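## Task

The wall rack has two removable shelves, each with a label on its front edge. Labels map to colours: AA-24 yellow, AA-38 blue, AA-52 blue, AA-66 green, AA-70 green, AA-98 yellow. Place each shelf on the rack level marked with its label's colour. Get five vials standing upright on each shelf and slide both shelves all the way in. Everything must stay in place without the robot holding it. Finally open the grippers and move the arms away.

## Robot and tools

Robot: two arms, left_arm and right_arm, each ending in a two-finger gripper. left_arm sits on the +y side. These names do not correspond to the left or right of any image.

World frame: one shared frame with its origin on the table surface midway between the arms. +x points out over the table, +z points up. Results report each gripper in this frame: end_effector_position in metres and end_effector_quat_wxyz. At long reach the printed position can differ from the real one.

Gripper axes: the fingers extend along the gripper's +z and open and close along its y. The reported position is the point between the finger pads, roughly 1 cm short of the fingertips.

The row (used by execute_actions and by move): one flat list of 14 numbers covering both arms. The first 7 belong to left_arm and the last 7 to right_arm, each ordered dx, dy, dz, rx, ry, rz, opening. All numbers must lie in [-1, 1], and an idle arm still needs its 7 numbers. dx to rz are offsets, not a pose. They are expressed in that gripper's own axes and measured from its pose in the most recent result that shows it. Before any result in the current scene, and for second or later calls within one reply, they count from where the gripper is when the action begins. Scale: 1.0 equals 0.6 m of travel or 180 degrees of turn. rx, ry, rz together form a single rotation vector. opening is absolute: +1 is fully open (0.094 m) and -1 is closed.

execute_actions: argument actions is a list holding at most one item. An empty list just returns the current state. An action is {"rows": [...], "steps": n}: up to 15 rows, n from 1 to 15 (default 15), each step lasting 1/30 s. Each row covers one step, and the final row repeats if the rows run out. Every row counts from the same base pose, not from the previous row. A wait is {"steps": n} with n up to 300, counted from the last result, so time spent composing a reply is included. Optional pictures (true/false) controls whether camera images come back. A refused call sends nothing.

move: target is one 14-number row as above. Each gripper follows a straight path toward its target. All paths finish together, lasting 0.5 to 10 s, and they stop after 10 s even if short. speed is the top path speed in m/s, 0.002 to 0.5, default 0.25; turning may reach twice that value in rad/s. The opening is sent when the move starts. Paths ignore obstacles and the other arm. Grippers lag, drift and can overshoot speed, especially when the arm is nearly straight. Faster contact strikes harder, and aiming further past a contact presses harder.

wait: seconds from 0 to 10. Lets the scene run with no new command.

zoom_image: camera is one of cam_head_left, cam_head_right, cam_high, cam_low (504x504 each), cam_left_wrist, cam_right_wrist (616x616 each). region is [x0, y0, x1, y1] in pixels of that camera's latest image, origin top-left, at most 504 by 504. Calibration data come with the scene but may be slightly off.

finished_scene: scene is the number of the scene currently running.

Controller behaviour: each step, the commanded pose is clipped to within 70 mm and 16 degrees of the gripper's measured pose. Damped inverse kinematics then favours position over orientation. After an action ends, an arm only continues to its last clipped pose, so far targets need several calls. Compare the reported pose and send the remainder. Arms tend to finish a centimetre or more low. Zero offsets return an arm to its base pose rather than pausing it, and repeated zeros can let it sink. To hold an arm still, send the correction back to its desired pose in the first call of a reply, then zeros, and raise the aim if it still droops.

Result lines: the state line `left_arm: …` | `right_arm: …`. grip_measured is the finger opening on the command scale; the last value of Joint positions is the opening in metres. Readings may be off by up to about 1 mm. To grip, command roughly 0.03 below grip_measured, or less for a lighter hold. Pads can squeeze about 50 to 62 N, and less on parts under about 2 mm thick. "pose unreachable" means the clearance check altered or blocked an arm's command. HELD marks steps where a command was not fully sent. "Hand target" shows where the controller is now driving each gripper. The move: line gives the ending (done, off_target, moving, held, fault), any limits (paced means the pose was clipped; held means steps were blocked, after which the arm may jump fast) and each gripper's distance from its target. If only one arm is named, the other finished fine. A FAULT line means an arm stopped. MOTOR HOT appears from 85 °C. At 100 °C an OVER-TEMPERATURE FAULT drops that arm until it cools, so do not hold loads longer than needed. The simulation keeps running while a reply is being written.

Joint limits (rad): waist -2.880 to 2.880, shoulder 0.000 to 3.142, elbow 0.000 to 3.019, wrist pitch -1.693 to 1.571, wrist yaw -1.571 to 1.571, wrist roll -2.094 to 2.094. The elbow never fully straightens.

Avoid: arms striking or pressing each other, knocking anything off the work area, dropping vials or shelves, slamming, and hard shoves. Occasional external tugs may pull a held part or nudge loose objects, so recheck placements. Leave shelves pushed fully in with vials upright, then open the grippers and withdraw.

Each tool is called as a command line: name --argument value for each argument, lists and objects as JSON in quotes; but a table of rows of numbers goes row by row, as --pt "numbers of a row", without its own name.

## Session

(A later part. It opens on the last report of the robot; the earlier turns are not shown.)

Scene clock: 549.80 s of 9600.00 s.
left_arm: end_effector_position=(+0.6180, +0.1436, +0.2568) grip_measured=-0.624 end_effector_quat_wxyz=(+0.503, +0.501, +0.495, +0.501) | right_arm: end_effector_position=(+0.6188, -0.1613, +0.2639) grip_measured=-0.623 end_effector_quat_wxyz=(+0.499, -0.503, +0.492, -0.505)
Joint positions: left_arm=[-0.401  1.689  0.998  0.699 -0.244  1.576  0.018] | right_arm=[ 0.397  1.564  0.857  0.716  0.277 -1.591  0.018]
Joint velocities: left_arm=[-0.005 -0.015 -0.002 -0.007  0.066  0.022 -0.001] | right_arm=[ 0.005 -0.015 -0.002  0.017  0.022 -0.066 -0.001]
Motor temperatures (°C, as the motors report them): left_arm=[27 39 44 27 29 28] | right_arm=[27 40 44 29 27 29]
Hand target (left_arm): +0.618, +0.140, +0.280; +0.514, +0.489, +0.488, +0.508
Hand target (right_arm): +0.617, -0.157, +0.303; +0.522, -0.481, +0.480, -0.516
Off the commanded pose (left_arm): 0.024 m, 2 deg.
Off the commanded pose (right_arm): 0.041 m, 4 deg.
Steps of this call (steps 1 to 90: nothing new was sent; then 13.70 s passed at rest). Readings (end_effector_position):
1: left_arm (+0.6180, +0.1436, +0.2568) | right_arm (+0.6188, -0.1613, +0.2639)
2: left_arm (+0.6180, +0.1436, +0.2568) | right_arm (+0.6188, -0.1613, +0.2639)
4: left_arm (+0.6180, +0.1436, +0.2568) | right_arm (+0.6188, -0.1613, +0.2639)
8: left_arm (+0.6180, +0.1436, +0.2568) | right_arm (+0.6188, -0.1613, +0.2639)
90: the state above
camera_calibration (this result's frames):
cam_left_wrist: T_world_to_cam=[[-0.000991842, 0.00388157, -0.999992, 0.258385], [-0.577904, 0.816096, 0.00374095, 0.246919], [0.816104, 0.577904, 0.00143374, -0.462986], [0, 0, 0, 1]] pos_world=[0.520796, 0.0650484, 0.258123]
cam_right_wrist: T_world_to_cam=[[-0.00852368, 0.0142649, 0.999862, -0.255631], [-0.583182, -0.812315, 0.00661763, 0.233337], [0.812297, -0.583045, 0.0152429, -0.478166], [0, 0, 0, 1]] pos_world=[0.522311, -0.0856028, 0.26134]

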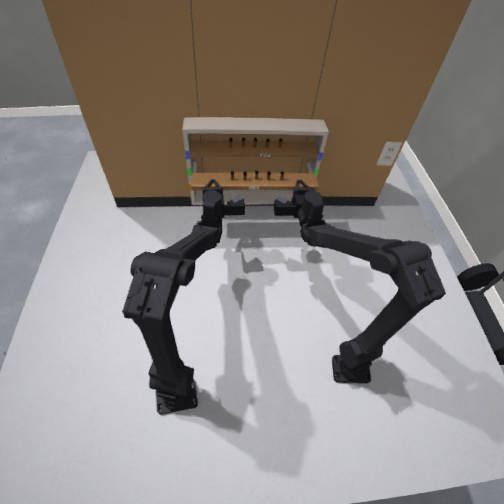

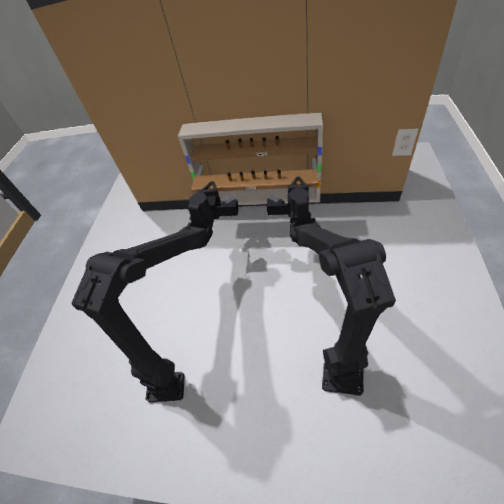

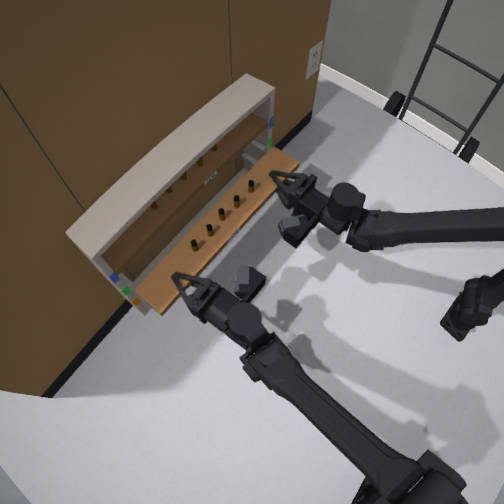

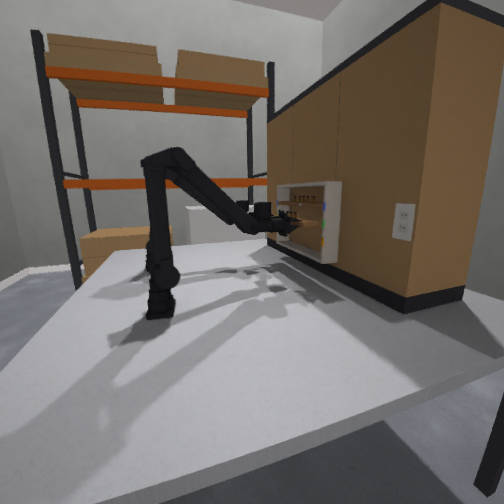

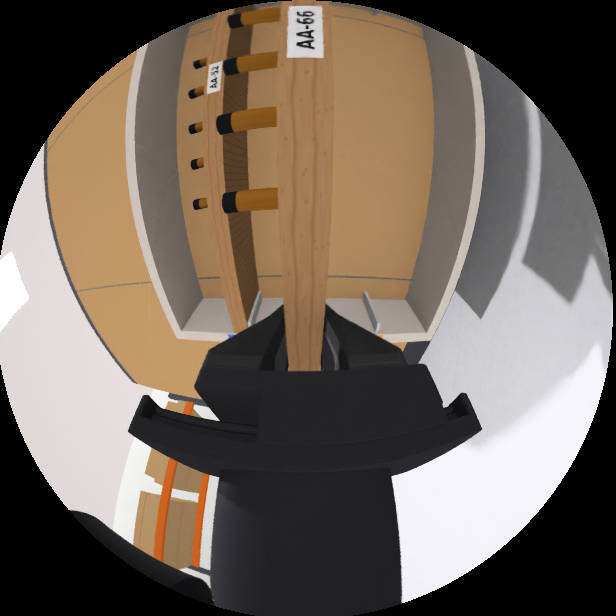

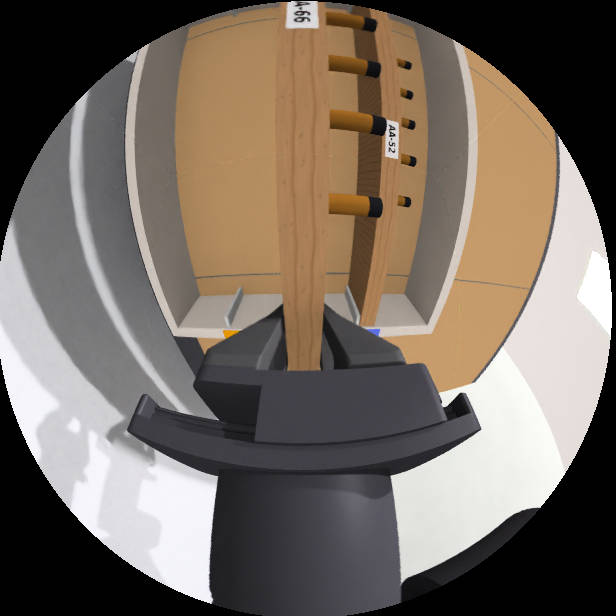

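execute_actions --actions '[{"rows": [ [-0.0057,0.0411,0.0039,-0.0116,0,-0.0028,-0.66,-0.0065,-0.0669,0.0030,0.0202,0,0.0057,-0.66], [-0.0046,0.0429,0.0070,-0.0116,0,-0.0028,-0.66,-0.0057,-0.0679,0.0070,0.0198,0,0.0056,-0.66], [-0.0036,0.0447,0.0102,-0.0116,0,-0.0028,-0.66,-0.0050,-0.0690,0.0110,0.0195,0,0.0054,-0.66], [-0.0027,0.0461,0.0127,-0.0116,0,-0.0028,-0.66,-0.0044,-0.0698,0.0142,0.0192,0,0.0053,-0.66], [-0.0020,0.0474,0.0148,-0.0116,0,-0.0028,-0.66,-0.0039,-0.0705,0.0170,0.0190,0,0.0053,-0.66], [-0.0012,0.0486,0.0170,-0.0116,0,-0.0028,-0.66,-0.0034,-0.0713,0.0197,0.0188,0,0.0052,-0.66], [-0.0005,0.0499,0.0192,-0.0116,0,-0.0028,-0.66,-0.0028,-0.0720,0.0225,0.0186,0,0.0051,-0.66], [0.0002,0.0511,0.0214,-0.0116,0,-0.0028,-0.66,-0.0023,-0.0727,0.0253,0.0183,0,0.0050,-0.66], [0.0010,0.0524,0.0236,-0.0116,0,-0.0028,-0.66,-0.0018,-0.0735,0.0281,0.0181,0,0.0049,-0.66], [0.0017,0.0536,0.0258,-0.0116,0,-0.0028,-0.66,-0.0013,-0.0742,0.0309,0.0179,0,0.0048,-0.66], [0.0023,0.0547,0.0276,-0.0115,0,-0.0028,-0.66,-0.0008,-0.0748,0.0333,0.0177,0,0.0048,-0.66], [0.0029,0.0556,0.0292,-0.0115,0,-0.0028,-0.66,-0.0005,-0.0754,0.0353,0.0175,0,0.0047,-0.66], [0.0033,0.0563,0.0304,-0.0115,0,-0.0028,-0.66,-0.0002,-0.0758,0.0369,0.0174,0,0.0047,-0.66], [0.0036,0.0568,0.0314,-0.0115,0,-0.0028,-0.66,0.0001,-0.0761,0.0381,0.0173,0,0.0046,-0.66], [0.0038,0.0572,0.0320,-0.0115,0,-0.0028,-0.66,0.0002,-0.0763,0.0389,0.0172,0,0.0046,-0.66] ], "steps": 15}]' --pictures false

execute_actions --actions '[{"steps": 10}]'

Scene clock: 606.80 s of 9600.00 s.
left_arm: end_effector_position=(+0.6182, +0.1440, +0.2471) grip_measured=-0.624 end_effector_quat_wxyz=(+0.493, +0.514, +0.502, +0.491) | right_arm: end_effector_position=(+0.6188, -0.1606, +0.2533) grip_measured=-0.623 end_effector_quat_wxyz=(+0.489, -0.517, +0.499, -0.494)
Joint positions: left_arm=[-0.398  1.689  0.998  0.659 -0.235  1.572  0.018] | right_arm=[ 0.396  1.564  0.857  0.672  0.27  -1.585  0.018]
Joint velocities: left_arm=[-0.005 -0.005  0.002 -0.061  0.051 -0.007 -0.001] | right_arm=[-0.005  0.005 -0.007 -0.042  0.037 -0.022  0.   ]
Motor temperatures (°C, as the motors report them): left_arm=[27 40 45 27 29 28] | right_arm=[27 41 46 29 27 29]
Hand target (left_arm): +0.633, +0.147, +0.291; +0.514, +0.489, +0.488, +0.508
Hand target (right_arm): +0.636, -0.163, +0.310; +0.516, -0.486, +0.482, -0.516
Off the commanded pose (left_arm): 0.048 m, 4 deg.
Off the commanded pose (right_arm): 0.061 m, 6 deg.
Steps of this call (steps 1 to 90: nothing new was sent; then 53.50 s passed at rest; steps 91 to 105: all 15 steps of this action). Readings (end_effector_position):
91: left_arm (+0.6180, +0.1436, +0.2566) | right_arm (+0.6188, -0.1613, +0.2635)
92: left_arm (+0.6180, +0.1436, +0.2561) | right_arm (+0.6188, -0.1613, +0.2628)
94: left_arm (+0.6180, +0.1434, +0.2545) | right_arm (+0.6188, -0.1613, +0.2610)
98: left_arm (+0.6179, +0.1431, +0.2512) | right_arm (+0.6188, -0.1611, +0.2577)
105: the state above

Scene clock: 607.13 s of 9600.00 s.
left_arm: end_effector_position=(+0.6182, +0.1439, +0.2465) grip_measured=-0.624 end_effector_quat_wxyz=(+0.493, +0.514, +0.502, +0.490) | right_arm: end_effector_position=(+0.6188, -0.1605, +0.2526) grip_measured=-0.623 end_effector_quat_wxyz=(+0.488, -0.518, +0.500, -0.494)
Joint positions: left_arm=[-0.398  1.689  0.998  0.657 -0.234  1.572  0.018] | right_arm=[ 0.396  1.564  0.857  0.669  0.269 -1.584  0.018]
Joint velocities: left_arm=[ 0.005 -0.005  0.007  0.007 -0.051  0.022 -0.   ] | right_arm=[ 0.005 -0.005  0.002 -0.007 -0.037 -0.007 -0.001]
Motor temperatures (°C, as the motors report them): left_arm=[27 40 45 27 29 28] | right_arm=[27 41 46 29 27 29]
Hand target (left_arm): +0.633, +0.147, +0.291; +0.514, +0.489, +0.488, +0.508
Hand target (right_arm): +0.636, -0.163, +0.310; +0.516, -0.486, +0.482, -0.515
Off the commanded pose (left_arm): 0.049 m, 5 deg.
Off the commanded pose (right_arm): 0.062 m, 6 deg.
Steps of this call (steps 1 to 10: nothing new was sent). Readings (end_effector_position):
1: left_arm (+0.6182, +0.1440, +0.2468) | right_arm (+0.6188, -0.1606, +0.2530)
2: left_arm (+0.6182, +0.1439, +0.2466) | right_arm (+0.6188, -0.1605, +0.2528)
4: left_arm (+0.6182, +0.1439, +0.2465) | right_arm (+0.6188, -0.1605, +0.2526)
8: left_arm (+0.6182, +0.1439, +0.2465) | right_arm (+0.6188, -0.1605, +0.2526)
10: the state above
camera_calibration (this result's frames):
cam_left_wrist: T_world_to_cam=[[-0.0423951, 0.0106776, -0.999044, 0.272467], [-0.571565, 0.819892, 0.0330177, 0.23513], [0.819461, 0.572418, -0.0286565, -0.457223], [0, 0, 0, 1]] pos_world=[0.520619, 0.0660323, 0.251341]
cam_right_wrist: T_world_to_cam=[[0.0365059, 0.0200726, 0.999132, -0.27115], [-0.576672, -0.816116, 0.037466, 0.221591], [0.81616, -0.577539, -0.0182177, -0.470521], [0, 0, 0, 1]] pos_world=[0.521704, -0.0854577, 0.25404]

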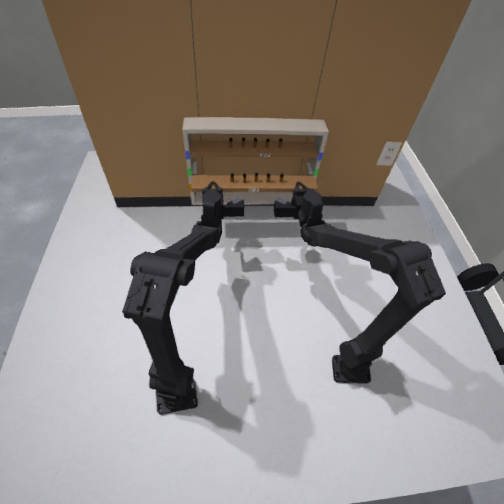

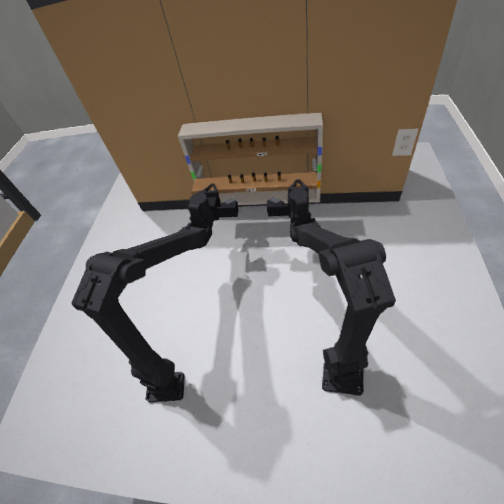

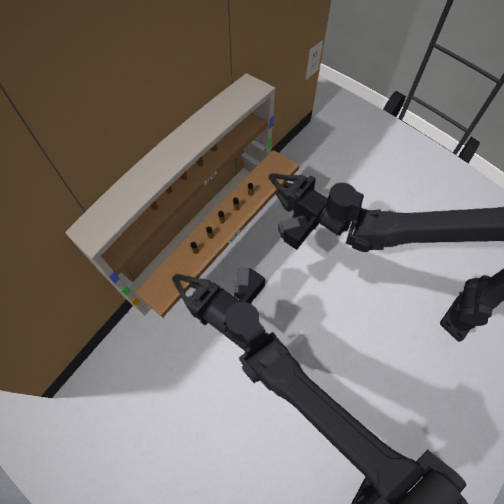

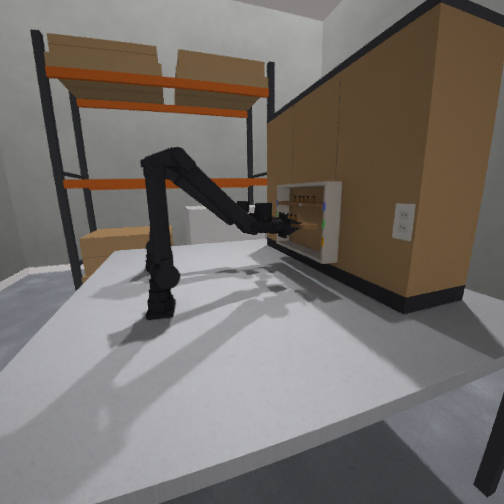

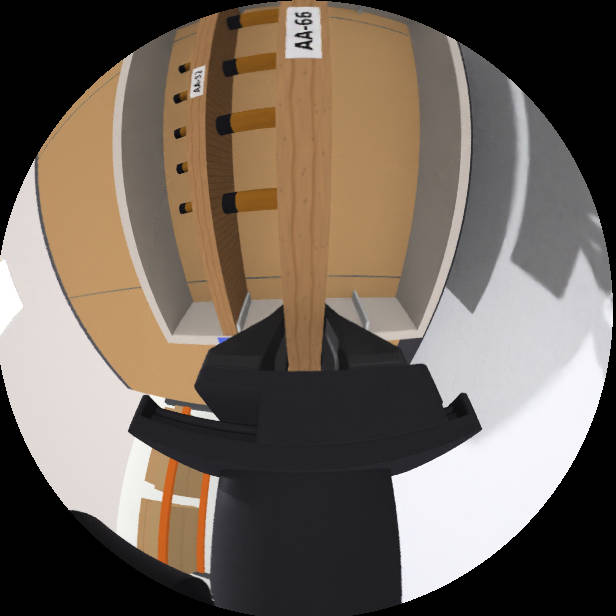

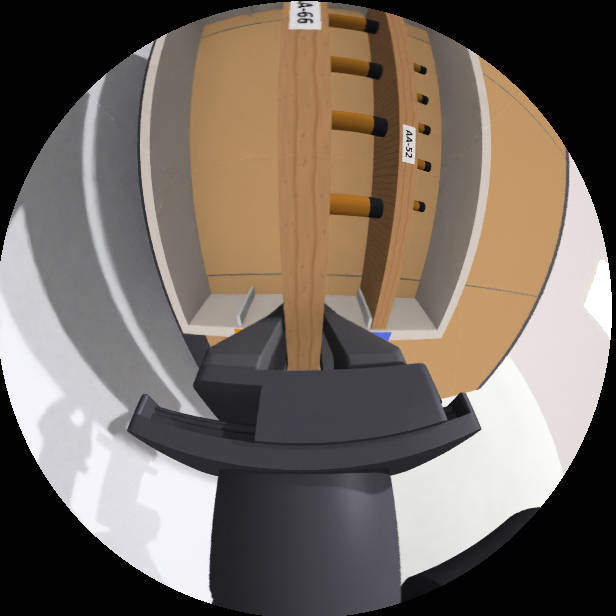

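execute_actions --actions '[{"rows": [ [0.0039,0.0769,0.0294,-0.0250,0.0026,-0.0045,-0.66,0.0029,-0.0974,0.0356,0.0323,0.0022,0.0068,-0.66], [0.0038,0.0782,0.0302,-0.0255,0.0027,-0.0047,-0.66,0.0027,-0.0980,0.0366,0.0326,0.0023,0.0069,-0.66], [0.0037,0.0795,0.0311,-0.0260,0.0028,-0.0048,-0.66,0.0026,-0.0986,0.0375,0.0328,0.0024,0.0071,-0.66], [0.0037,0.0810,0.0320,-0.0266,0.0029,-0.0050,-0.66,0.0024,-0.0993,0.0386,0.0332,0.0024,0.0073,-0.66], [0.0036,0.0823,0.0328,-0.0271,0.0030,-0.0052,-0.66,0.0023,-0.0999,0.0396,0.0334,0.0025,0.0075,-0.66], [0.0035,0.0836,0.0336,-0.0276,0.0031,-0.0054,-0.66,0.0021,-0.1005,0.0405,0.0337,0.0026,0.0076,-0.66], [0.0034,0.0850,0.0345,-0.0281,0.0032,-0.0056,-0.66,0.0020,-0.1012,0.0415,0.0340,0.0027,0.0078,-0.66], [0.0033,0.0863,0.0353,-0.0285,0.0032,-0.0057,-0.66,0.0019,-0.1018,0.0424,0.0343,0.0028,0.0080,-0.66], [0.0032,0.0876,0.0361,-0.0290,0.0033,-0.0059,-0.66,0.0017,-0.1024,0.0433,0.0346,0.0029,0.0081,-0.66], [0.0031,0.0889,0.0369,-0.0295,0.0034,-0.0061,-0.66,0.0016,-0.1030,0.0443,0.0348,0.0030,0.0083,-0.66], [0.0031,0.0904,0.0378,-0.0301,0.0035,-0.0063,-0.66,0.0014,-0.1037,0.0454,0.0352,0.0030,0.0085,-0.66], [0.0030,0.0917,0.0387,-0.0306,0.0036,-0.0065,-0.66,0.0013,-0.1043,0.0463,0.0354,0.0031,0.0087,-0.66], [0.0029,0.0930,0.0395,-0.0311,0.0037,-0.0066,-0.66,0.0011,-0.1049,0.0473,0.0357,0.0032,0.0088,-0.66], [0.0028,0.0943,0.0403,-0.0316,0.0038,-0.0068,-0.66,0.0010,-0.1055,0.0482,0.0360,0.0033,0.0090,-0.66] ], "steps": 15}]' --pictures false

execute_actions --actions '[{"steps": 10}]' --pictures false

Scene clock: 654.80 s of 9600.00 s.
left_arm: end_effector_position=(+0.6249, +0.1437, +0.2610) grip_measured=-0.624 end_effector_quat_wxyz=(+0.500, +0.506, +0.498, +0.497) | right_arm: end_effector_position=(+0.6256, -0.1605, +0.2669) grip_measured=-0.623 end_effector_quat_wxyz=(+0.496, -0.509, +0.496, -0.499)
Joint positions: left_arm=[-0.396  1.689  1.025  0.657 -0.235  1.574  0.018] | right_arm=[ 0.393  1.564  0.884  0.669  0.269 -1.584  0.018]
Joint velocities: left_arm=[ 0.005  0.005  0.042 -0.002 -0.051 -0.051 -0.001] | right_arm=[ 0.015 -0.015  0.076  0.002  0.037 -0.037 -0.001]
Motor temperatures (°C, as the motors report them): left_arm=[27 39 53 27 29 28] | right_arm=[27 40 55 29 27 29]
Hand target (left_arm): +0.640, +0.146, +0.302; +0.519, +0.481, +0.486, +0.513
Hand target (right_arm): +0.644, -0.162, +0.315; +0.521, -0.479, +0.481, -0.518
Off the commanded pose (left_arm): 0.046 m, 4 deg.
Off the commanded pose (right_arm): 0.054 m, 5 deg.
Steps of this call (steps 1 to 90: nothing new was sent; then 44.17 s passed at rest; steps 91 to 105: all 15 steps of this action). Readings (end_effector_position):
91: left_arm (+0.6182, +0.1439, +0.2465) | right_arm (+0.6188, -0.1608, +0.2526)
92: left_arm (+0.6183, +0.1439, +0.2467) | right_arm (+0.6189, -0.1607, +0.2528)
94: left_arm (+0.6187, +0.1438, +0.2475) | right_arm (+0.6194, -0.1605, +0.2538)
98: left_arm (+0.6207, +0.1436, +0.2520) | right_arm (+0.6215, -0.1609, +0.2581)
105: the state above

Scene clock: 655.13 s of 9600.00 s.
left_arm: end_effector_position=(+0.6259, +0.1437, +0.2633) grip_measured=-0.624 end_effector_quat_wxyz=(+0.501, +0.505, +0.497, +0.498) | right_arm: end_effector_position=(+0.6265, -0.1605, +0.2689) grip_measured=-0.623 end_effector_quat_wxyz=(+0.497, -0.508, +0.495, -0.500)
Joint positions: left_arm=[-0.396  1.689  1.029  0.657 -0.235  1.576  0.018] | right_arm=[ 0.392  1.564  0.888  0.669  0.269 -1.584  0.018]
Joint velocities: left_arm=[ 0.005  0.005 -0.007  0.012 -0.051 -0.007  0.   ] | right_arm=[-0.005  0.005  0.002 -0.002 -0.037 -0.022 -0.001]
Motor temperatures (°C, as the motors report them): left_arm=[27 39 53 27 29 28] | right_arm=[27 40 55 29 27 29]
Hand target (left_arm): +0.640, +0.146, +0.302; +0.519, +0.481, +0.486, +0.513
Hand target (right_arm): +0.644, -0.162, +0.315; +0.521, -0.479, +0.481, -0.517
Off the commanded pose (left_arm): 0.043 m, 4 deg.
Off the commanded pose (right_arm): 0.052 m, 5 deg.
Steps of this call (steps 1 to 10: nothing new was sent). Readings (end_effector_position):
1: left_arm (+0.6253, +0.1439, +0.2619) | right_arm (+0.6259, -0.1604, +0.2677)
2: left_arm (+0.6256, +0.1438, +0.2627) | right_arm (+0.6262, -0.1605, +0.2683)
4: left_arm (+0.6259, +0.1437, +0.2633) | right_arm (+0.6265, -0.1605, +0.2689)
8: left_arm (+0.6259, +0.1437, +0.2633) | right_arm (+0.6265, -0.1605, +0.2689)
10: the state above

execute_actions --actions '[{"rows": [ [0.0022,0.0643,0.0310,-0.0218,0.0025,-0.0055,-0.66,-0.0008,-0.0762,0.0395,0.0264,0.0029,0.0065,-0.66], [0.0022,0.0634,0.0317,-0.0216,0.0025,-0.0055,-0.66,-0.0008,-0.0756,0.0403,0.0262,0.0029,0.0064,-0.66], [0.0021,0.0624,0.0323,-0.0213,0.0025,-0.0054,-0.66,-0.0009,-0.0751,0.0411,0.0261,0.0029,0.0064,-0.66], [0.0021,0.0615,0.0330,-0.0211,0.0025,-0.0054,-0.66,-0.0009,-0.0746,0.0419,0.0260,0.0029,0.0064,-0.66], [0.0020,0.0606,0.0337,-0.0209,0.0025,-0.0053,-0.66,-0.0010,-0.0741,0.0427,0.0258,0.0029,0.0063,-0.66], [0.0020,0.0597,0.0344,-0.0207,0.0025,-0.0053,-0.66,-0.0010,-0.0735,0.0435,0.0257,0.0029,0.0063,-0.66], [0.0019,0.0588,0.0351,-0.0205,0.0025,-0.0052,-0.66,-0.0011,-0.0730,0.0444,0.0256,0.0029,0.0063,-0.66], [0.0018,0.0578,0.0357,-0.0202,0.0025,-0.0051,-0.66,-0.0012,-0.0725,0.0452,0.0254,0.0029,0.0062,-0.66], [0.0018,0.0569,0.0364,-0.0200,0.0025,-0.0051,-0.66,-0.0012,-0.0719,0.0460,0.0253,0.0029,0.0062,-0.66], [0.0017,0.0560,0.0371,-0.0198,0.0025,-0.0050,-0.66,-0.0013,-0.0714,0.0468,0.0251,0.0029,0.0061,-0.66], [0.0017,0.0551,0.0378,-0.0196,0.0025,-0.0050,-0.66,-0.0013,-0.0709,0.0476,0.0250,0.0029,0.0061,-0.66], [0.0016,0.0541,0.0384,-0.0193,0.0025,-0.0049,-0.66,-0.0014,-0.0704,0.0484,0.0249,0.0029,0.0061,-0.66], [0.0016,0.0532,0.0391,-0.0191,0.0025,-0.0049,-0.66,-0.0014,-0.0698,0.0492,0.0247,0.0029,0.0060,-0.66], [0.0015,0.0523,0.0398,-0.0189,0.0025,-0.0048,-0.66,-0.0015,-0.0693,0.0500,0.0246,0.0029,0.0060,-0.66] ], "steps": 15}]' --pictures false

execute_actions --actions '[{"steps": 8}]' --pictures false

Scene clock: 674.03 s of 9600.00 s.
left_arm: end_effector_position=(+0.6305, +0.1444, +0.2600) grip_measured=-0.624 end_effector_quat_wxyz=(+0.499, +0.505, +0.498, +0.498) | right_arm: end_effector_position=(+0.6318, -0.1597, +0.2659) grip_measured=-0.623 end_effector_quat_wxyz=(+0.496, -0.508, +0.496, -0.499)
Joint positions: left_arm=[-0.393  1.703  1.04   0.657 -0.235  1.576  0.018] | right_arm=[ 0.391  1.58   0.901  0.669  0.269 -1.584  0.018]
Joint velocities: left_arm=[-0.005  0.044  0.007 -0.002 -0.022 -0.022 -0.   ] | right_arm=[-0.005  0.044  0.007  0.002 -0.022  0.022  0.001]
Motor temperatures (°C, as the motors report them): left_arm=[27 39 54 27 29 28] | right_arm=[27 40 56 29 27 29]
Hand target (left_arm): +0.647, +0.145, +0.295; +0.517, +0.484, +0.487, +0.511
Hand target (right_arm): +0.651, -0.161, +0.311; +0.518, -0.481, +0.483, -0.517
Off the commanded pose (left_arm): 0.040 m, 4 deg.
Off the commanded pose (right_arm): 0.051 m, 5 deg.
Steps of this call (steps 1 to 90: nothing new was sent; then 15.40 s passed at rest; steps 91 to 105: all 15 steps of this action). Readings (end_effector_position):
91: left_arm (+0.6259, +0.1437, +0.2633) | right_arm (+0.6265, -0.1605, +0.2689)
92: left_arm (+0.6259, +0.1437, +0.2633) | right_arm (+0.6265, -0.1605, +0.2689)
94: left_arm (+0.6259, +0.1437, +0.2633) | right_arm (+0.6266, -0.1604, +0.2689)
98: left_arm (+0.6271, +0.1440, +0.2627) | right_arm (+0.6282, -0.1600, +0.2686)
105: the state above

Scene clock: 674.30 s of 9600.00 s.
left_arm: end_effector_position=(+0.6311, +0.1443, +0.2582) grip_measured=-0.624 end_effector_quat_wxyz=(+0.498, +0.506, +0.498, +0.498) | right_arm: end_effector_position=(+0.6325, -0.1598, +0.2643) grip_measured=-0.623 end_effector_quat_wxyz=(+0.495, -0.509, +0.497, -0.499)
Joint positions: left_arm=[-0.393  1.707  1.041  0.657 -0.235  1.576  0.018] | right_arm=[ 0.391  1.584  0.901  0.669  0.269 -1.584  0.018]
Joint velocities: left_arm=[ 0.005 -0.015  0.012  0.002 -0.037  0.037 -0.001] | right_arm=[ 0.015 -0.015  0.007 -0.012 -0.022  0.037 -0.   ]
Motor temperatures (°C, as the motors report them): left_arm=[27 39 54 27 29 28] | right_arm=[27 40 56 29 27 29]
Hand target (left_arm): +0.647, +0.145, +0.295; +0.517, +0.484, +0.487, +0.511
Hand target (right_arm): +0.652, -0.161, +0.311; +0.518, -0.481, +0.483, -0.517
Off the commanded pose (left_arm): 0.041 m, 4 deg.
Off the commanded pose (right_arm): 0.052 m, 5 deg.
Steps of this call (steps 1 to 8: nothing new was sent). Readings (end_effector_position):
1: left_arm (+0.6309, +0.1443, +0.2595) | right_arm (+0.6321, -0.1596, +0.2654)
2: left_arm (+0.6310, +0.1443, +0.2589) | right_arm (+0.6324, -0.1598, +0.2650)
4: left_arm (+0.6311, +0.1443, +0.2582) | right_arm (+0.6325, -0.1598, +0.2645)
8: the state above

execute_actions --actions '[{"rows": [ [0.0006,0.0620,0.0313,-0.0212,0.002,-0.0055,-0.66,-0.0004,-0.0785,0.0399,0.0272,0.0022,0.0061,-0.66], [0.0006,0.0632,0.0318,-0.0216,0.002,-0.0056,-0.66,-0.0004,-0.0798,0.0405,0.0277,0.0022,0.0063,-0.66], [0.0006,0.0643,0.0323,-0.0220,0.002,-0.0057,-0.66,-0.0003,-0.0810,0.0410,0.0281,0.0022,0.0064,-0.66], [0.0006,0.0654,0.0328,-0.0223,0.002,-0.0058,-0.66,-0.0003,-0.0823,0.0416,0.0285,0.0022,0.0065,-0.66], [0.0006,0.0666,0.0333,-0.0227,0.002,-0.0059,-0.66,-0.0002,-0.0836,0.0422,0.0290,0.0022,0.0066,-0.66], [0.0007,0.0677,0.0338,-0.0231,0.002,-0.0060,-0.66,-0.0002,-0.0849,0.0428,0.0294,0.0022,0.0068,-0.66], [0.0007,0.0688,0.0342,-0.0235,0.002,-0.0060,-0.66,-0.0001,-0.0861,0.0433,0.0298,0.0022,0.0069,-0.66], [0.0007,0.0700,0.0347,-0.0239,0.002,-0.0061,-0.66,0,-0.0874,0.0439,0.0303,0.0022,0.0070,-0.66], [0.0007,0.0711,0.0352,-0.0243,0.002,-0.0062,-0.66,0,-0.0887,0.0445,0.0307,0.0022,0.0071,-0.66], [0.0007,0.0722,0.0357,-0.0246,0.002,-0.0063,-0.66,0.0001,-0.0900,0.0451,0.0311,0.0022,0.0073,-0.66], [0.0007,0.0734,0.0362,-0.0250,0.002,-0.0064,-0.66,0.0001,-0.0912,0.0456,0.0316,0.0022,0.0074,-0.66], [0.0007,0.0745,0.0367,-0.0254,0.002,-0.0065,-0.66,0.0002,-0.0925,0.0462,0.0320,0.0022,0.0075,-0.66] ], "steps": 14}]' --pictures false

execute_actions --actions '[{"steps": 8}]'

zoom_image --camera "cam_high" --region '[95, 240, 185, 330]'

zoom_image --camera "cam_high" --region '[220, 110, 310, 200]'

zoom_image --camera "cam_head_right" --region '[175, 130, 335, 215]'

Scene clock: 691.60 s of 9600.00 s.
left_arm: end_effector_position=(+0.6346, +0.1442, +0.2658) grip_measured=-0.624 end_effector_quat_wxyz=(+0.502, +0.502, +0.496, +0.501) | right_arm: end_effector_position=(+0.6361, -0.1598, +0.2718) grip_measured=-0.623 end_effector_quat_wxyz=(+0.499, -0.505, +0.494, -0.502)
Joint positions: left_arm=[-0.392  1.707  1.055  0.657 -0.235  1.577  0.018] | right_arm=[ 0.389  1.584  0.916  0.669  0.266 -1.585  0.018]
Joint velocities: left_arm=[ 0.005 -0.015  0.027  0.002 -0.022 -0.007  0.001] | right_arm=[-0.024  0.005  0.042  0.007  0.037 -0.007 -0.001]
Motor temperatures (°C, as the motors report them): left_arm=[27 39 55 27 29 28] | right_arm=[27 40 58 29 27 29]
Hand target (left_arm): +0.650, +0.146, +0.303; +0.521, +0.479, +0.485, +0.514
Hand target (right_arm): +0.655, -0.161, +0.320; +0.523, -0.476, +0.479, -0.520
Off the commanded pose (left_arm): 0.041 m, 4 deg.
Off the commanded pose (right_arm): 0.054 m, 5 deg.
Steps of this call (steps 1 to 90: nothing new was sent; then 13.83 s passed at rest; steps 91 to 104: all 14 steps of this action). Readings (end_effector_position):
91: left_arm (+0.6311, +0.1443, +0.2582) | right_arm (+0.6325, -0.1598, +0.2643)
92: left_arm (+0.6311, +0.1443, +0.2582) | right_arm (+0.6325, -0.1598, +0.2643)
94: left_arm (+0.6314, +0.1445, +0.2586) | right_arm (+0.6325, -0.1597, +0.2643)
98: left_arm (+0.6322, +0.1443, +0.2602) | right_arm (+0.6335, -0.1600, +0.2663)
104: the state above

Scene clock: 691.87 s of 9600.00 s.
left_arm: end_effector_position=(+0.6353, +0.1443, +0.2673) grip_measured=-0.624 end_effector_quat_wxyz=(+0.502, +0.501, +0.495, +0.501) | right_arm: end_effector_position=(+0.6367, -0.1598, +0.2733) grip_measured=-0.623 end_effector_quat_wxyz=(+0.500, -0.505, +0.493, -0.502)
Joint positions: left_arm=[-0.391  1.707  1.058  0.657 -0.235  1.578  0.018] | right_arm=[ 0.388  1.584  0.918  0.669  0.266 -1.586  0.018]
Joint velocities: left_arm=[-0.005 -0.024  0.002  0.002 -0.007  0.007  0.   ] | right_arm=[ 0.005 -0.005  0.007  0.002 -0.037 -0.007 -0.002]
Motor temperatures (°C, as the motors report them): left_arm=[27 39 55 27 29 28] | right_arm=[27 40 58 29 27 29]
Hand target (left_arm): +0.650, +0.146, +0.303; +0.521, +0.479, +0.484, +0.514
Hand target (right_arm): +0.655, -0.161, +0.320; +0.523, -0.476, +0.479, -0.520
Off the commanded pose (left_arm): 0.040 m, 4 deg.
Off the commanded pose (right_arm): 0.052 m, 5 deg.
Steps of this call (steps 1 to 8: nothing new was sent). Readings (end_effector_position):
1: left_arm (+0.6349, +0.1444, +0.2664) | right_arm (+0.6363, -0.1597, +0.2725)
2: left_arm (+0.6351, +0.1444, +0.2669) | right_arm (+0.6366, -0.1598, +0.2731)
4: left_arm (+0.6353, +0.1443, +0.2673) | right_arm (+0.6367, -0.1598, +0.2733)
8: the state above
camera_calibration (this result's frames):
cam_left_wrist: T_world_to_cam=[[-0.00133448, 0.0059477, -0.999981, 0.26883], [-0.578537, 0.815636, 0.00562331, 0.256215], [0.815655, 0.578534, 0.00235251, -0.477637], [0, 0, 0, 1]] pos_world=[0.538176, 0.0657525, 0.268508]
cam_right_wrist: T_world_to_cam=[[-0.00303995, 0.0105548, 0.99994, -0.269043], [-0.580945, -0.813914, 0.00682511, 0.243212], [0.813937, -0.580889, 0.00860604, -0.490808], [0, 0, 0, 1]] pos_world=[0.539961, -0.0843113, 0.271591]

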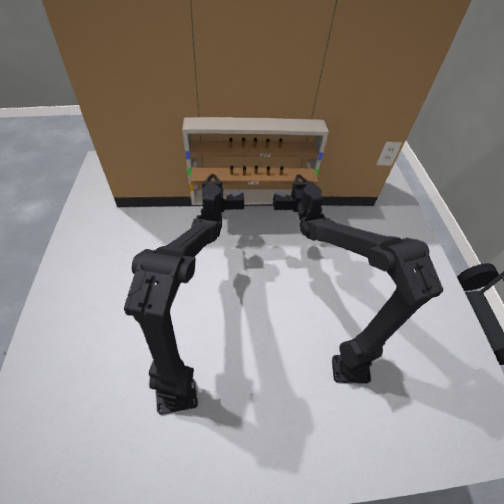

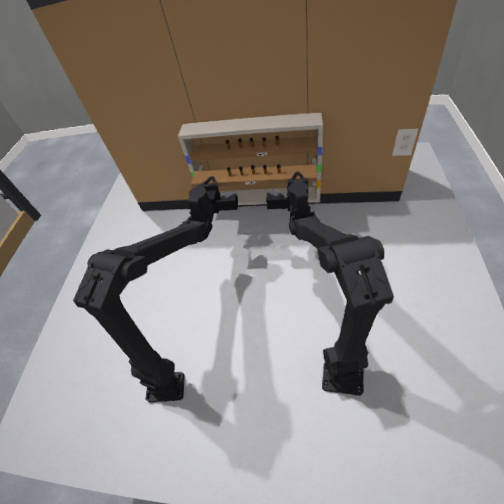

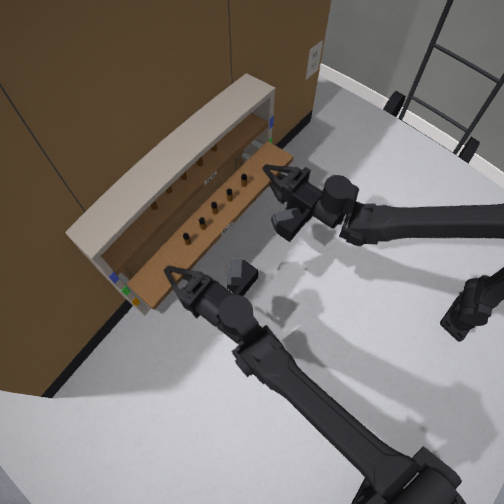

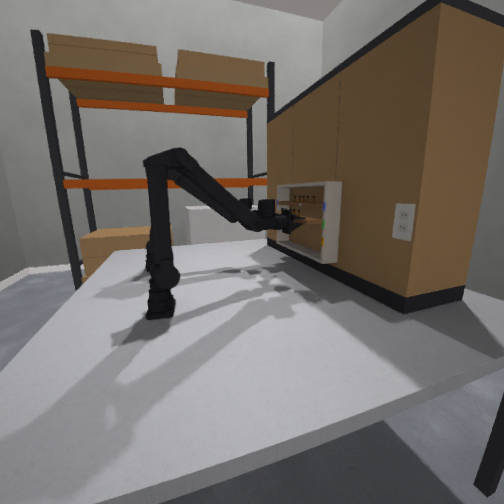

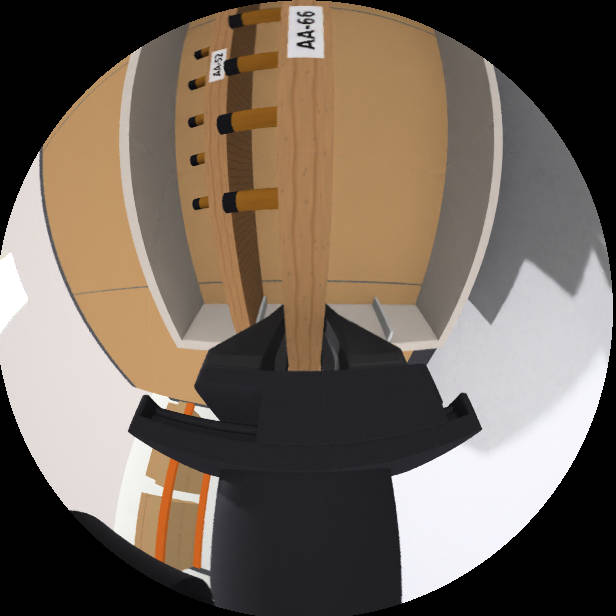

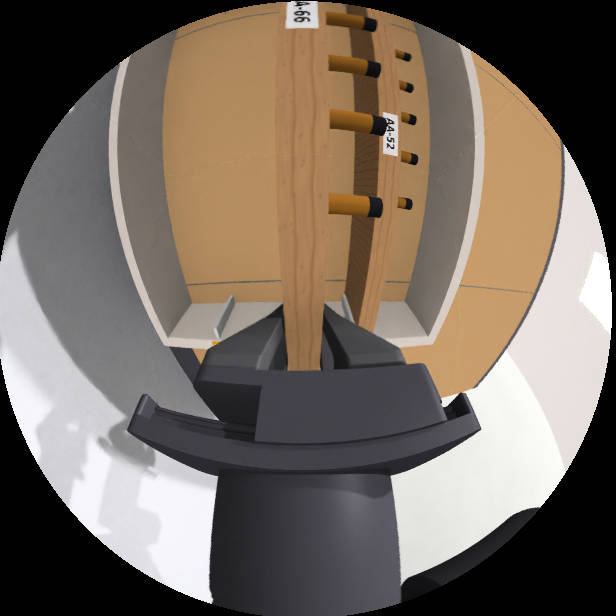

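Region (95, 240, 185, 330) of cam_high's 504x504 image, scaled by 5.600, with more detail than that image has.

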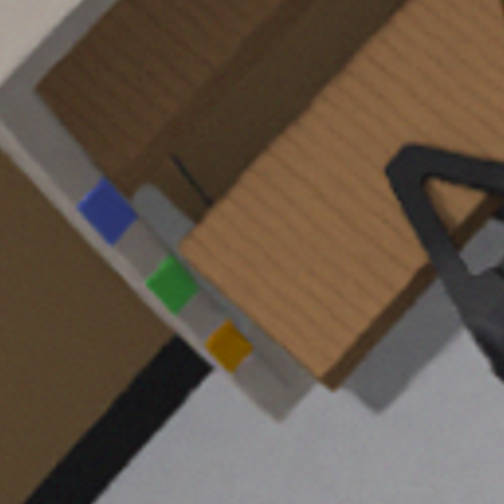

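Region (220, 110, 310, 200) of cam_high's 504x504 image, scaled by 5.600, with more detail than that image has.

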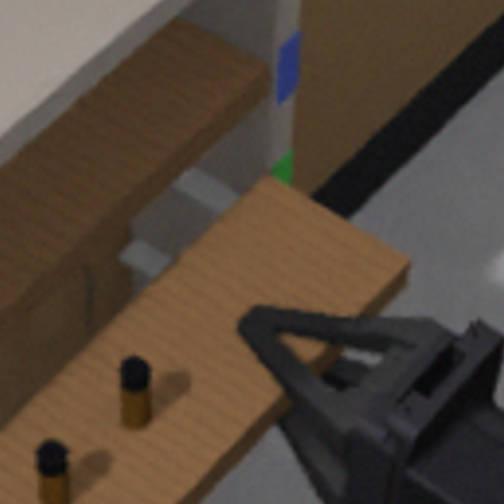

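Region (175, 130, 335, 215) of cam_head_right's 504x504 image, scaled by 3.150, with more detail than that image has; it fills the top 268 rows of this view, and the rest is white.

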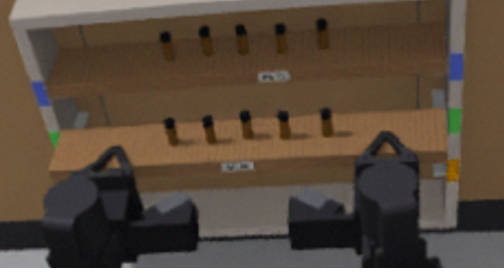

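zoom_image --camera "cam_high" --region '[105, 262, 145, 302]'

zoom_image --camera "cam_head_right" --region '[295, 140, 335, 190]'

zoom_image --camera "cam_head_left" --region '[178, 143, 218, 193]'

Region (105, 262, 145, 302) of cam_high's 504x504 image, scaled by 12.600, with more detail than that image has.

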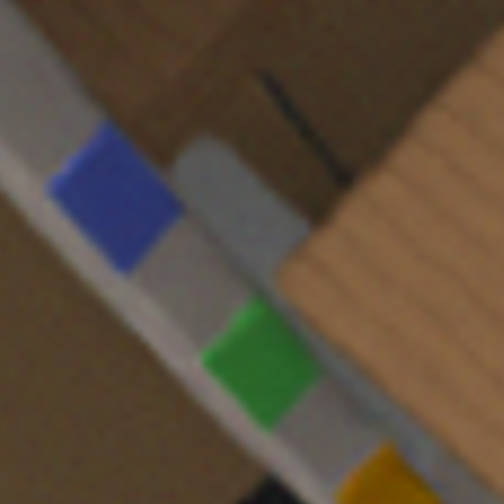

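Region (295, 140, 335, 190) of cam_head_right's 504x504 image, scaled by 10.080, with more detail than that image has; it fills the left 403 columns of this view, and the rest is white.

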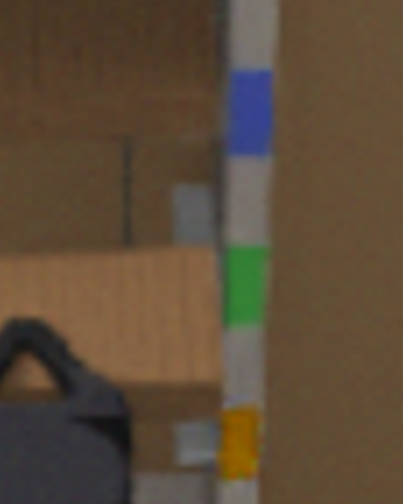

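Region (178, 143, 218, 193) of cam_head_left's 504x504 image, scaled by 10.080, with more detail than that image has; it fills the left 403 columns of this view, and the rest is white.

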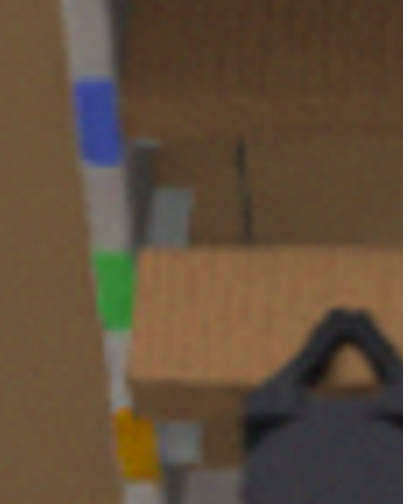

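execute_actions --actions '[{"rows": [ [0.0004,0.0586,0.0318,-0.0201,0.0016,-0.0060,-0.66,-0.0003,-0.0768,0.0418,0.0268,0.0026,0.0068,-0.66], [0.0004,0.0584,0.0336,-0.0199,0.0016,-0.0059,-0.66,-0.0002,-0.0767,0.0436,0.0267,0.0026,0.0068,-0.66], [0.0004,0.0580,0.0360,-0.0196,0.0015,-0.0058,-0.66,-0.0002,-0.0766,0.0461,0.0266,0.0026,0.0067,-0.66], [0.0004,0.0575,0.0387,-0.0193,0.0015,-0.0057,-0.66,-0.0001,-0.0765,0.0490,0.0265,0.0026,0.0067,-0.66], [0.0004,0.0570,0.0418,-0.0189,0.0015,-0.0056,-0.66,0,-0.0763,0.0522,0.0263,0.0026,0.0067,-0.66], [0.0004,0.0565,0.0449,-0.0185,0.0014,-0.0055,-0.66,0,-0.0762,0.0555,0.0262,0.0026,0.0066,-0.66], [0.0004,0.0560,0.0481,-0.0182,0.0014,-0.0055,-0.66,0.0001,-0.0761,0.0587,0.0261,0.0026,0.0066,-0.66], [0.0003,0.0555,0.0512,-0.0178,0.0014,-0.0054,-0.66,0.0002,-0.0759,0.0619,0.0259,0.0026,0.0066,-0.66], [0.0003,0.0550,0.0543,-0.0174,0.0013,-0.0053,-0.66,0.0002,-0.0758,0.0652,0.0258,0.0026,0.0065,-0.66], [0.0003,0.0545,0.0574,-0.0170,0.0013,-0.0052,-0.66,0.0003,-0.0756,0.0684,0.0256,0.0026,0.0065,-0.66], [0.0003,0.0540,0.0601,-0.0167,0.0013,-0.0051,-0.66,0.0004,-0.0755,0.0713,0.0255,0.0026,0.0065,-0.66], [0.0003,0.0536,0.0625,-0.0164,0.0012,-0.0050,-0.66,0.0004,-0.0754,0.0738,0.0254,0.0026,0.0064,-0.66], [0.0003,0.0534,0.0643,-0.0162,0.0012,-0.0049,-0.66,0.0005,-0.0753,0.0756,0.0253,0.0026,0.0064,-0.66], [0.0003,0.0532,0.0653,-0.0161,0.0012,-0.0049,-0.66,0.0005,-0.0753,0.0767,0.0253,0.0026,0.0064,-0.66] ], "steps": 15}]' --pictures false

execute_actions --actions '[{"steps": 8}]'

Scene clock: 715.70 s of 9600.00 s.
left_arm: end_effector_position=(+0.6554, +0.1444, +0.2651) grip_measured=-0.624 end_effector_quat_wxyz=(+0.499, +0.504, +0.497, +0.500) | right_arm: end_effector_position=(+0.6571, -0.1594, +0.2714) grip_measured=-0.623 end_effector_quat_wxyz=(+0.498, -0.506, +0.494, -0.502)
Joint positions: left_arm=[-0.382  1.749  1.118  0.629 -0.226  1.578  0.018] | right_arm=[ 0.378  1.63   0.975  0.654  0.255 -1.586  0.018]
Joint velocities: left_arm=[ 0.005  0.073  0.085 -0.056  0.007  0.007 -0.   ] | right_arm=[-0.034  0.083  0.085 -0.017  0.051  0.007 -0.001]
Motor temperatures (°C, as the motors report them): left_arm=[27 39 56 27 29 28] | right_arm=[27 40 59 29 27 29]
Hand target (left_arm): +0.671, +0.146, +0.300; +0.517, +0.484, +0.487, +0.511
Hand target (right_arm): +0.677, -0.161, +0.319; +0.522, -0.477, +0.480, -0.519
Off the commanded pose (left_arm): 0.039 m, 4 deg.
Off the commanded pose (right_arm): 0.054 m, 5 deg.
Steps of this call (steps 1 to 90: nothing new was sent; then 20.33 s passed at rest; steps 91 to 105: all 15 steps of this action). Readings (end_effector_position):
91: left_arm (+0.6353, +0.1443, +0.2673) | right_arm (+0.6367, -0.1598, +0.2733)
92: left_arm (+0.6354, +0.1443, +0.2671) | right_arm (+0.6368, -0.1598, +0.2733)
94: left_arm (+0.6364, +0.1445, +0.2670) | right_arm (+0.6378, -0.1597, +0.2733)
98: left_arm (+0.6426, +0.1443, +0.2670) | right_arm (+0.6439, -0.1598, +0.2731)
105: the state above

Scene clock: 715.97 s of 9600.00 s.
left_arm: end_effector_position=(+0.6566, +0.1447, +0.2635) grip_measured=-0.624 end_effector_quat_wxyz=(+0.498, +0.505, +0.498, +0.499) | right_arm: end_effector_position=(+0.6584, -0.1593, +0.2699) grip_measured=-0.623 end_effector_quat_wxyz=(+0.497, -0.507, +0.495, -0.501)
Joint positions: left_arm=[-0.381  1.753  1.121  0.627 -0.226  1.578  0.018] | right_arm=[ 0.377  1.634  0.978  0.652  0.254 -1.586  0.018]
Joint velocities: left_arm=[-0.024 -0.005  0.002  0.002  0.007  0.007  0.   ] | right_arm=[-0.024 -0.005 -0.002 -0.007  0.037  0.007  0.   ]
Motor temperatures (°C, as the motors report them): left_arm=[27 39 56 27 29 28] | right_arm=[27 40 59 29 27 29]
Hand target (left_arm): +0.671, +0.146, +0.300; +0.517, +0.483, +0.487, +0.511
Hand target (right_arm): +0.676, -0.161, +0.319; +0.522, -0.477, +0.480, -0.519
Off the commanded pose (left_arm): 0.040 m, 4 deg.
Off the commanded pose (right_arm): 0.054 m, 5 deg.
Steps of this call (steps 1 to 8: nothing new was sent). Readings (end_effector_position):
1: left_arm (+0.6562, +0.1445, +0.2646) | right_arm (+0.6579, -0.1594, +0.2708)
2: left_arm (+0.6565, +0.1444, +0.2641) | right_arm (+0.6584, -0.1593, +0.2704)
4: left_arm (+0.6566, +0.1447, +0.2636) | right_arm (+0.6584, -0.1593, +0.2700)
8: the state above
camera_calibration (this result's frames):
cam_left_wrist: T_world_to_cam=[[-0.0139426, 0.00900431, -0.999862, 0.272918], [-0.579027, 0.815163, 0.0154153, 0.266092], [0.815189, 0.579162, -0.00615178, -0.492789], [0, 0, 0, 1]] pos_world=[0.559596, 0.0660393, 0.265747]
cam_right_wrist: T_world_to_cam=[[0.00504355, 0.013162, 0.999901, -0.270479], [-0.580551, -0.814109, 0.0136447, 0.254157], [0.814208, -0.580562, 0.00353525, -0.506899], [0, 0, 0, 1]] pos_world=[0.561636, -0.0838149, 0.268776]

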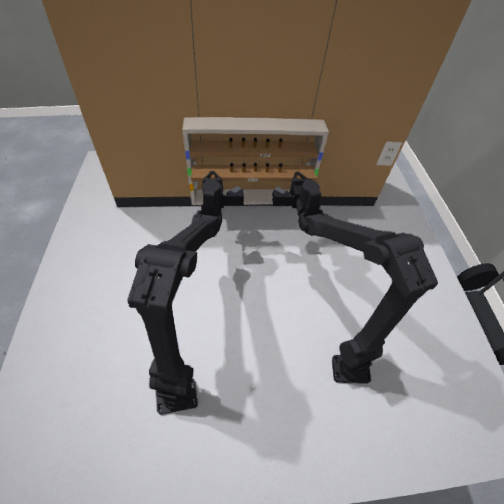

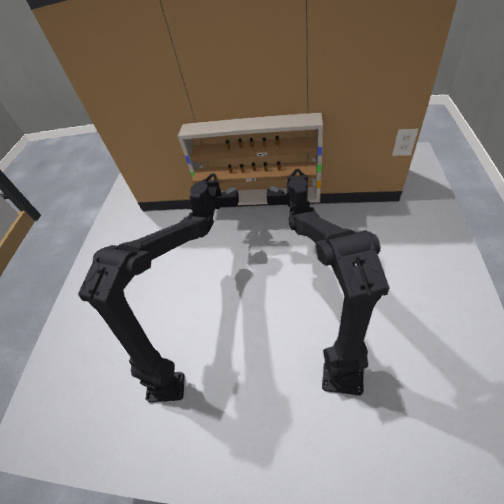

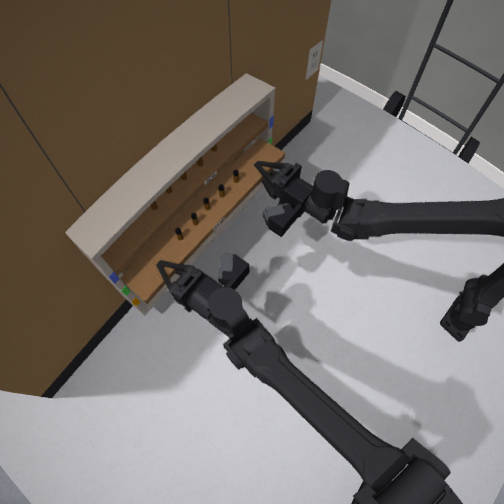

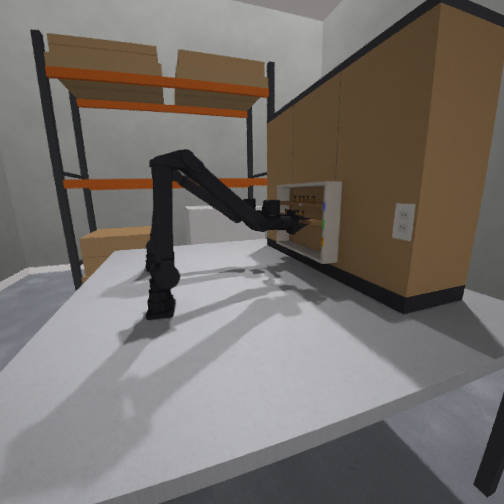

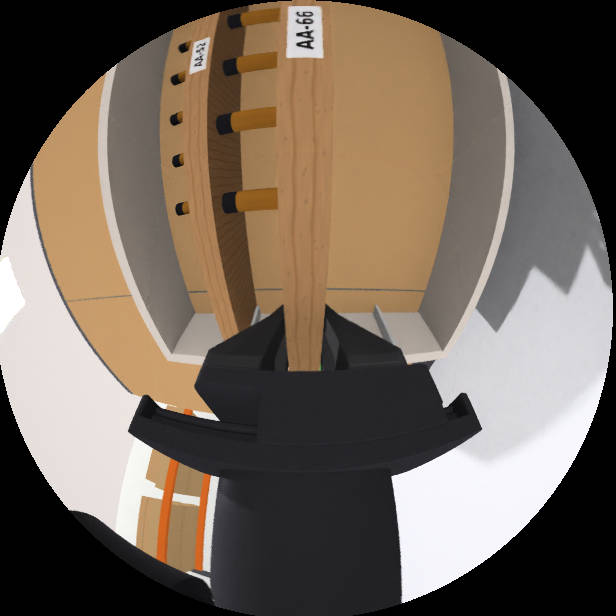

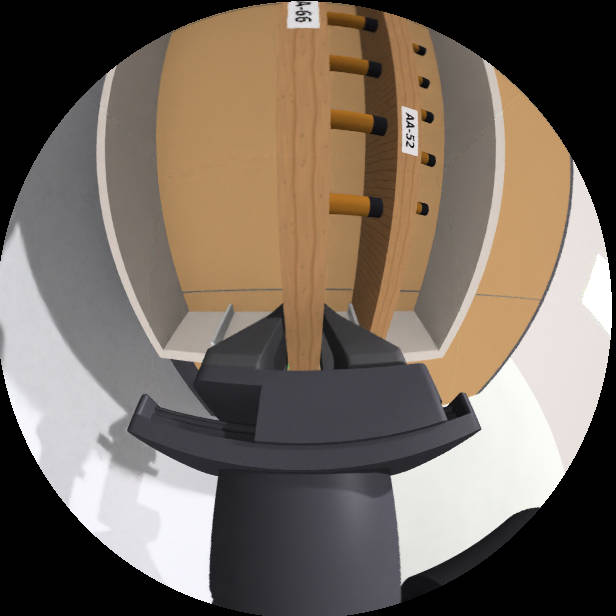

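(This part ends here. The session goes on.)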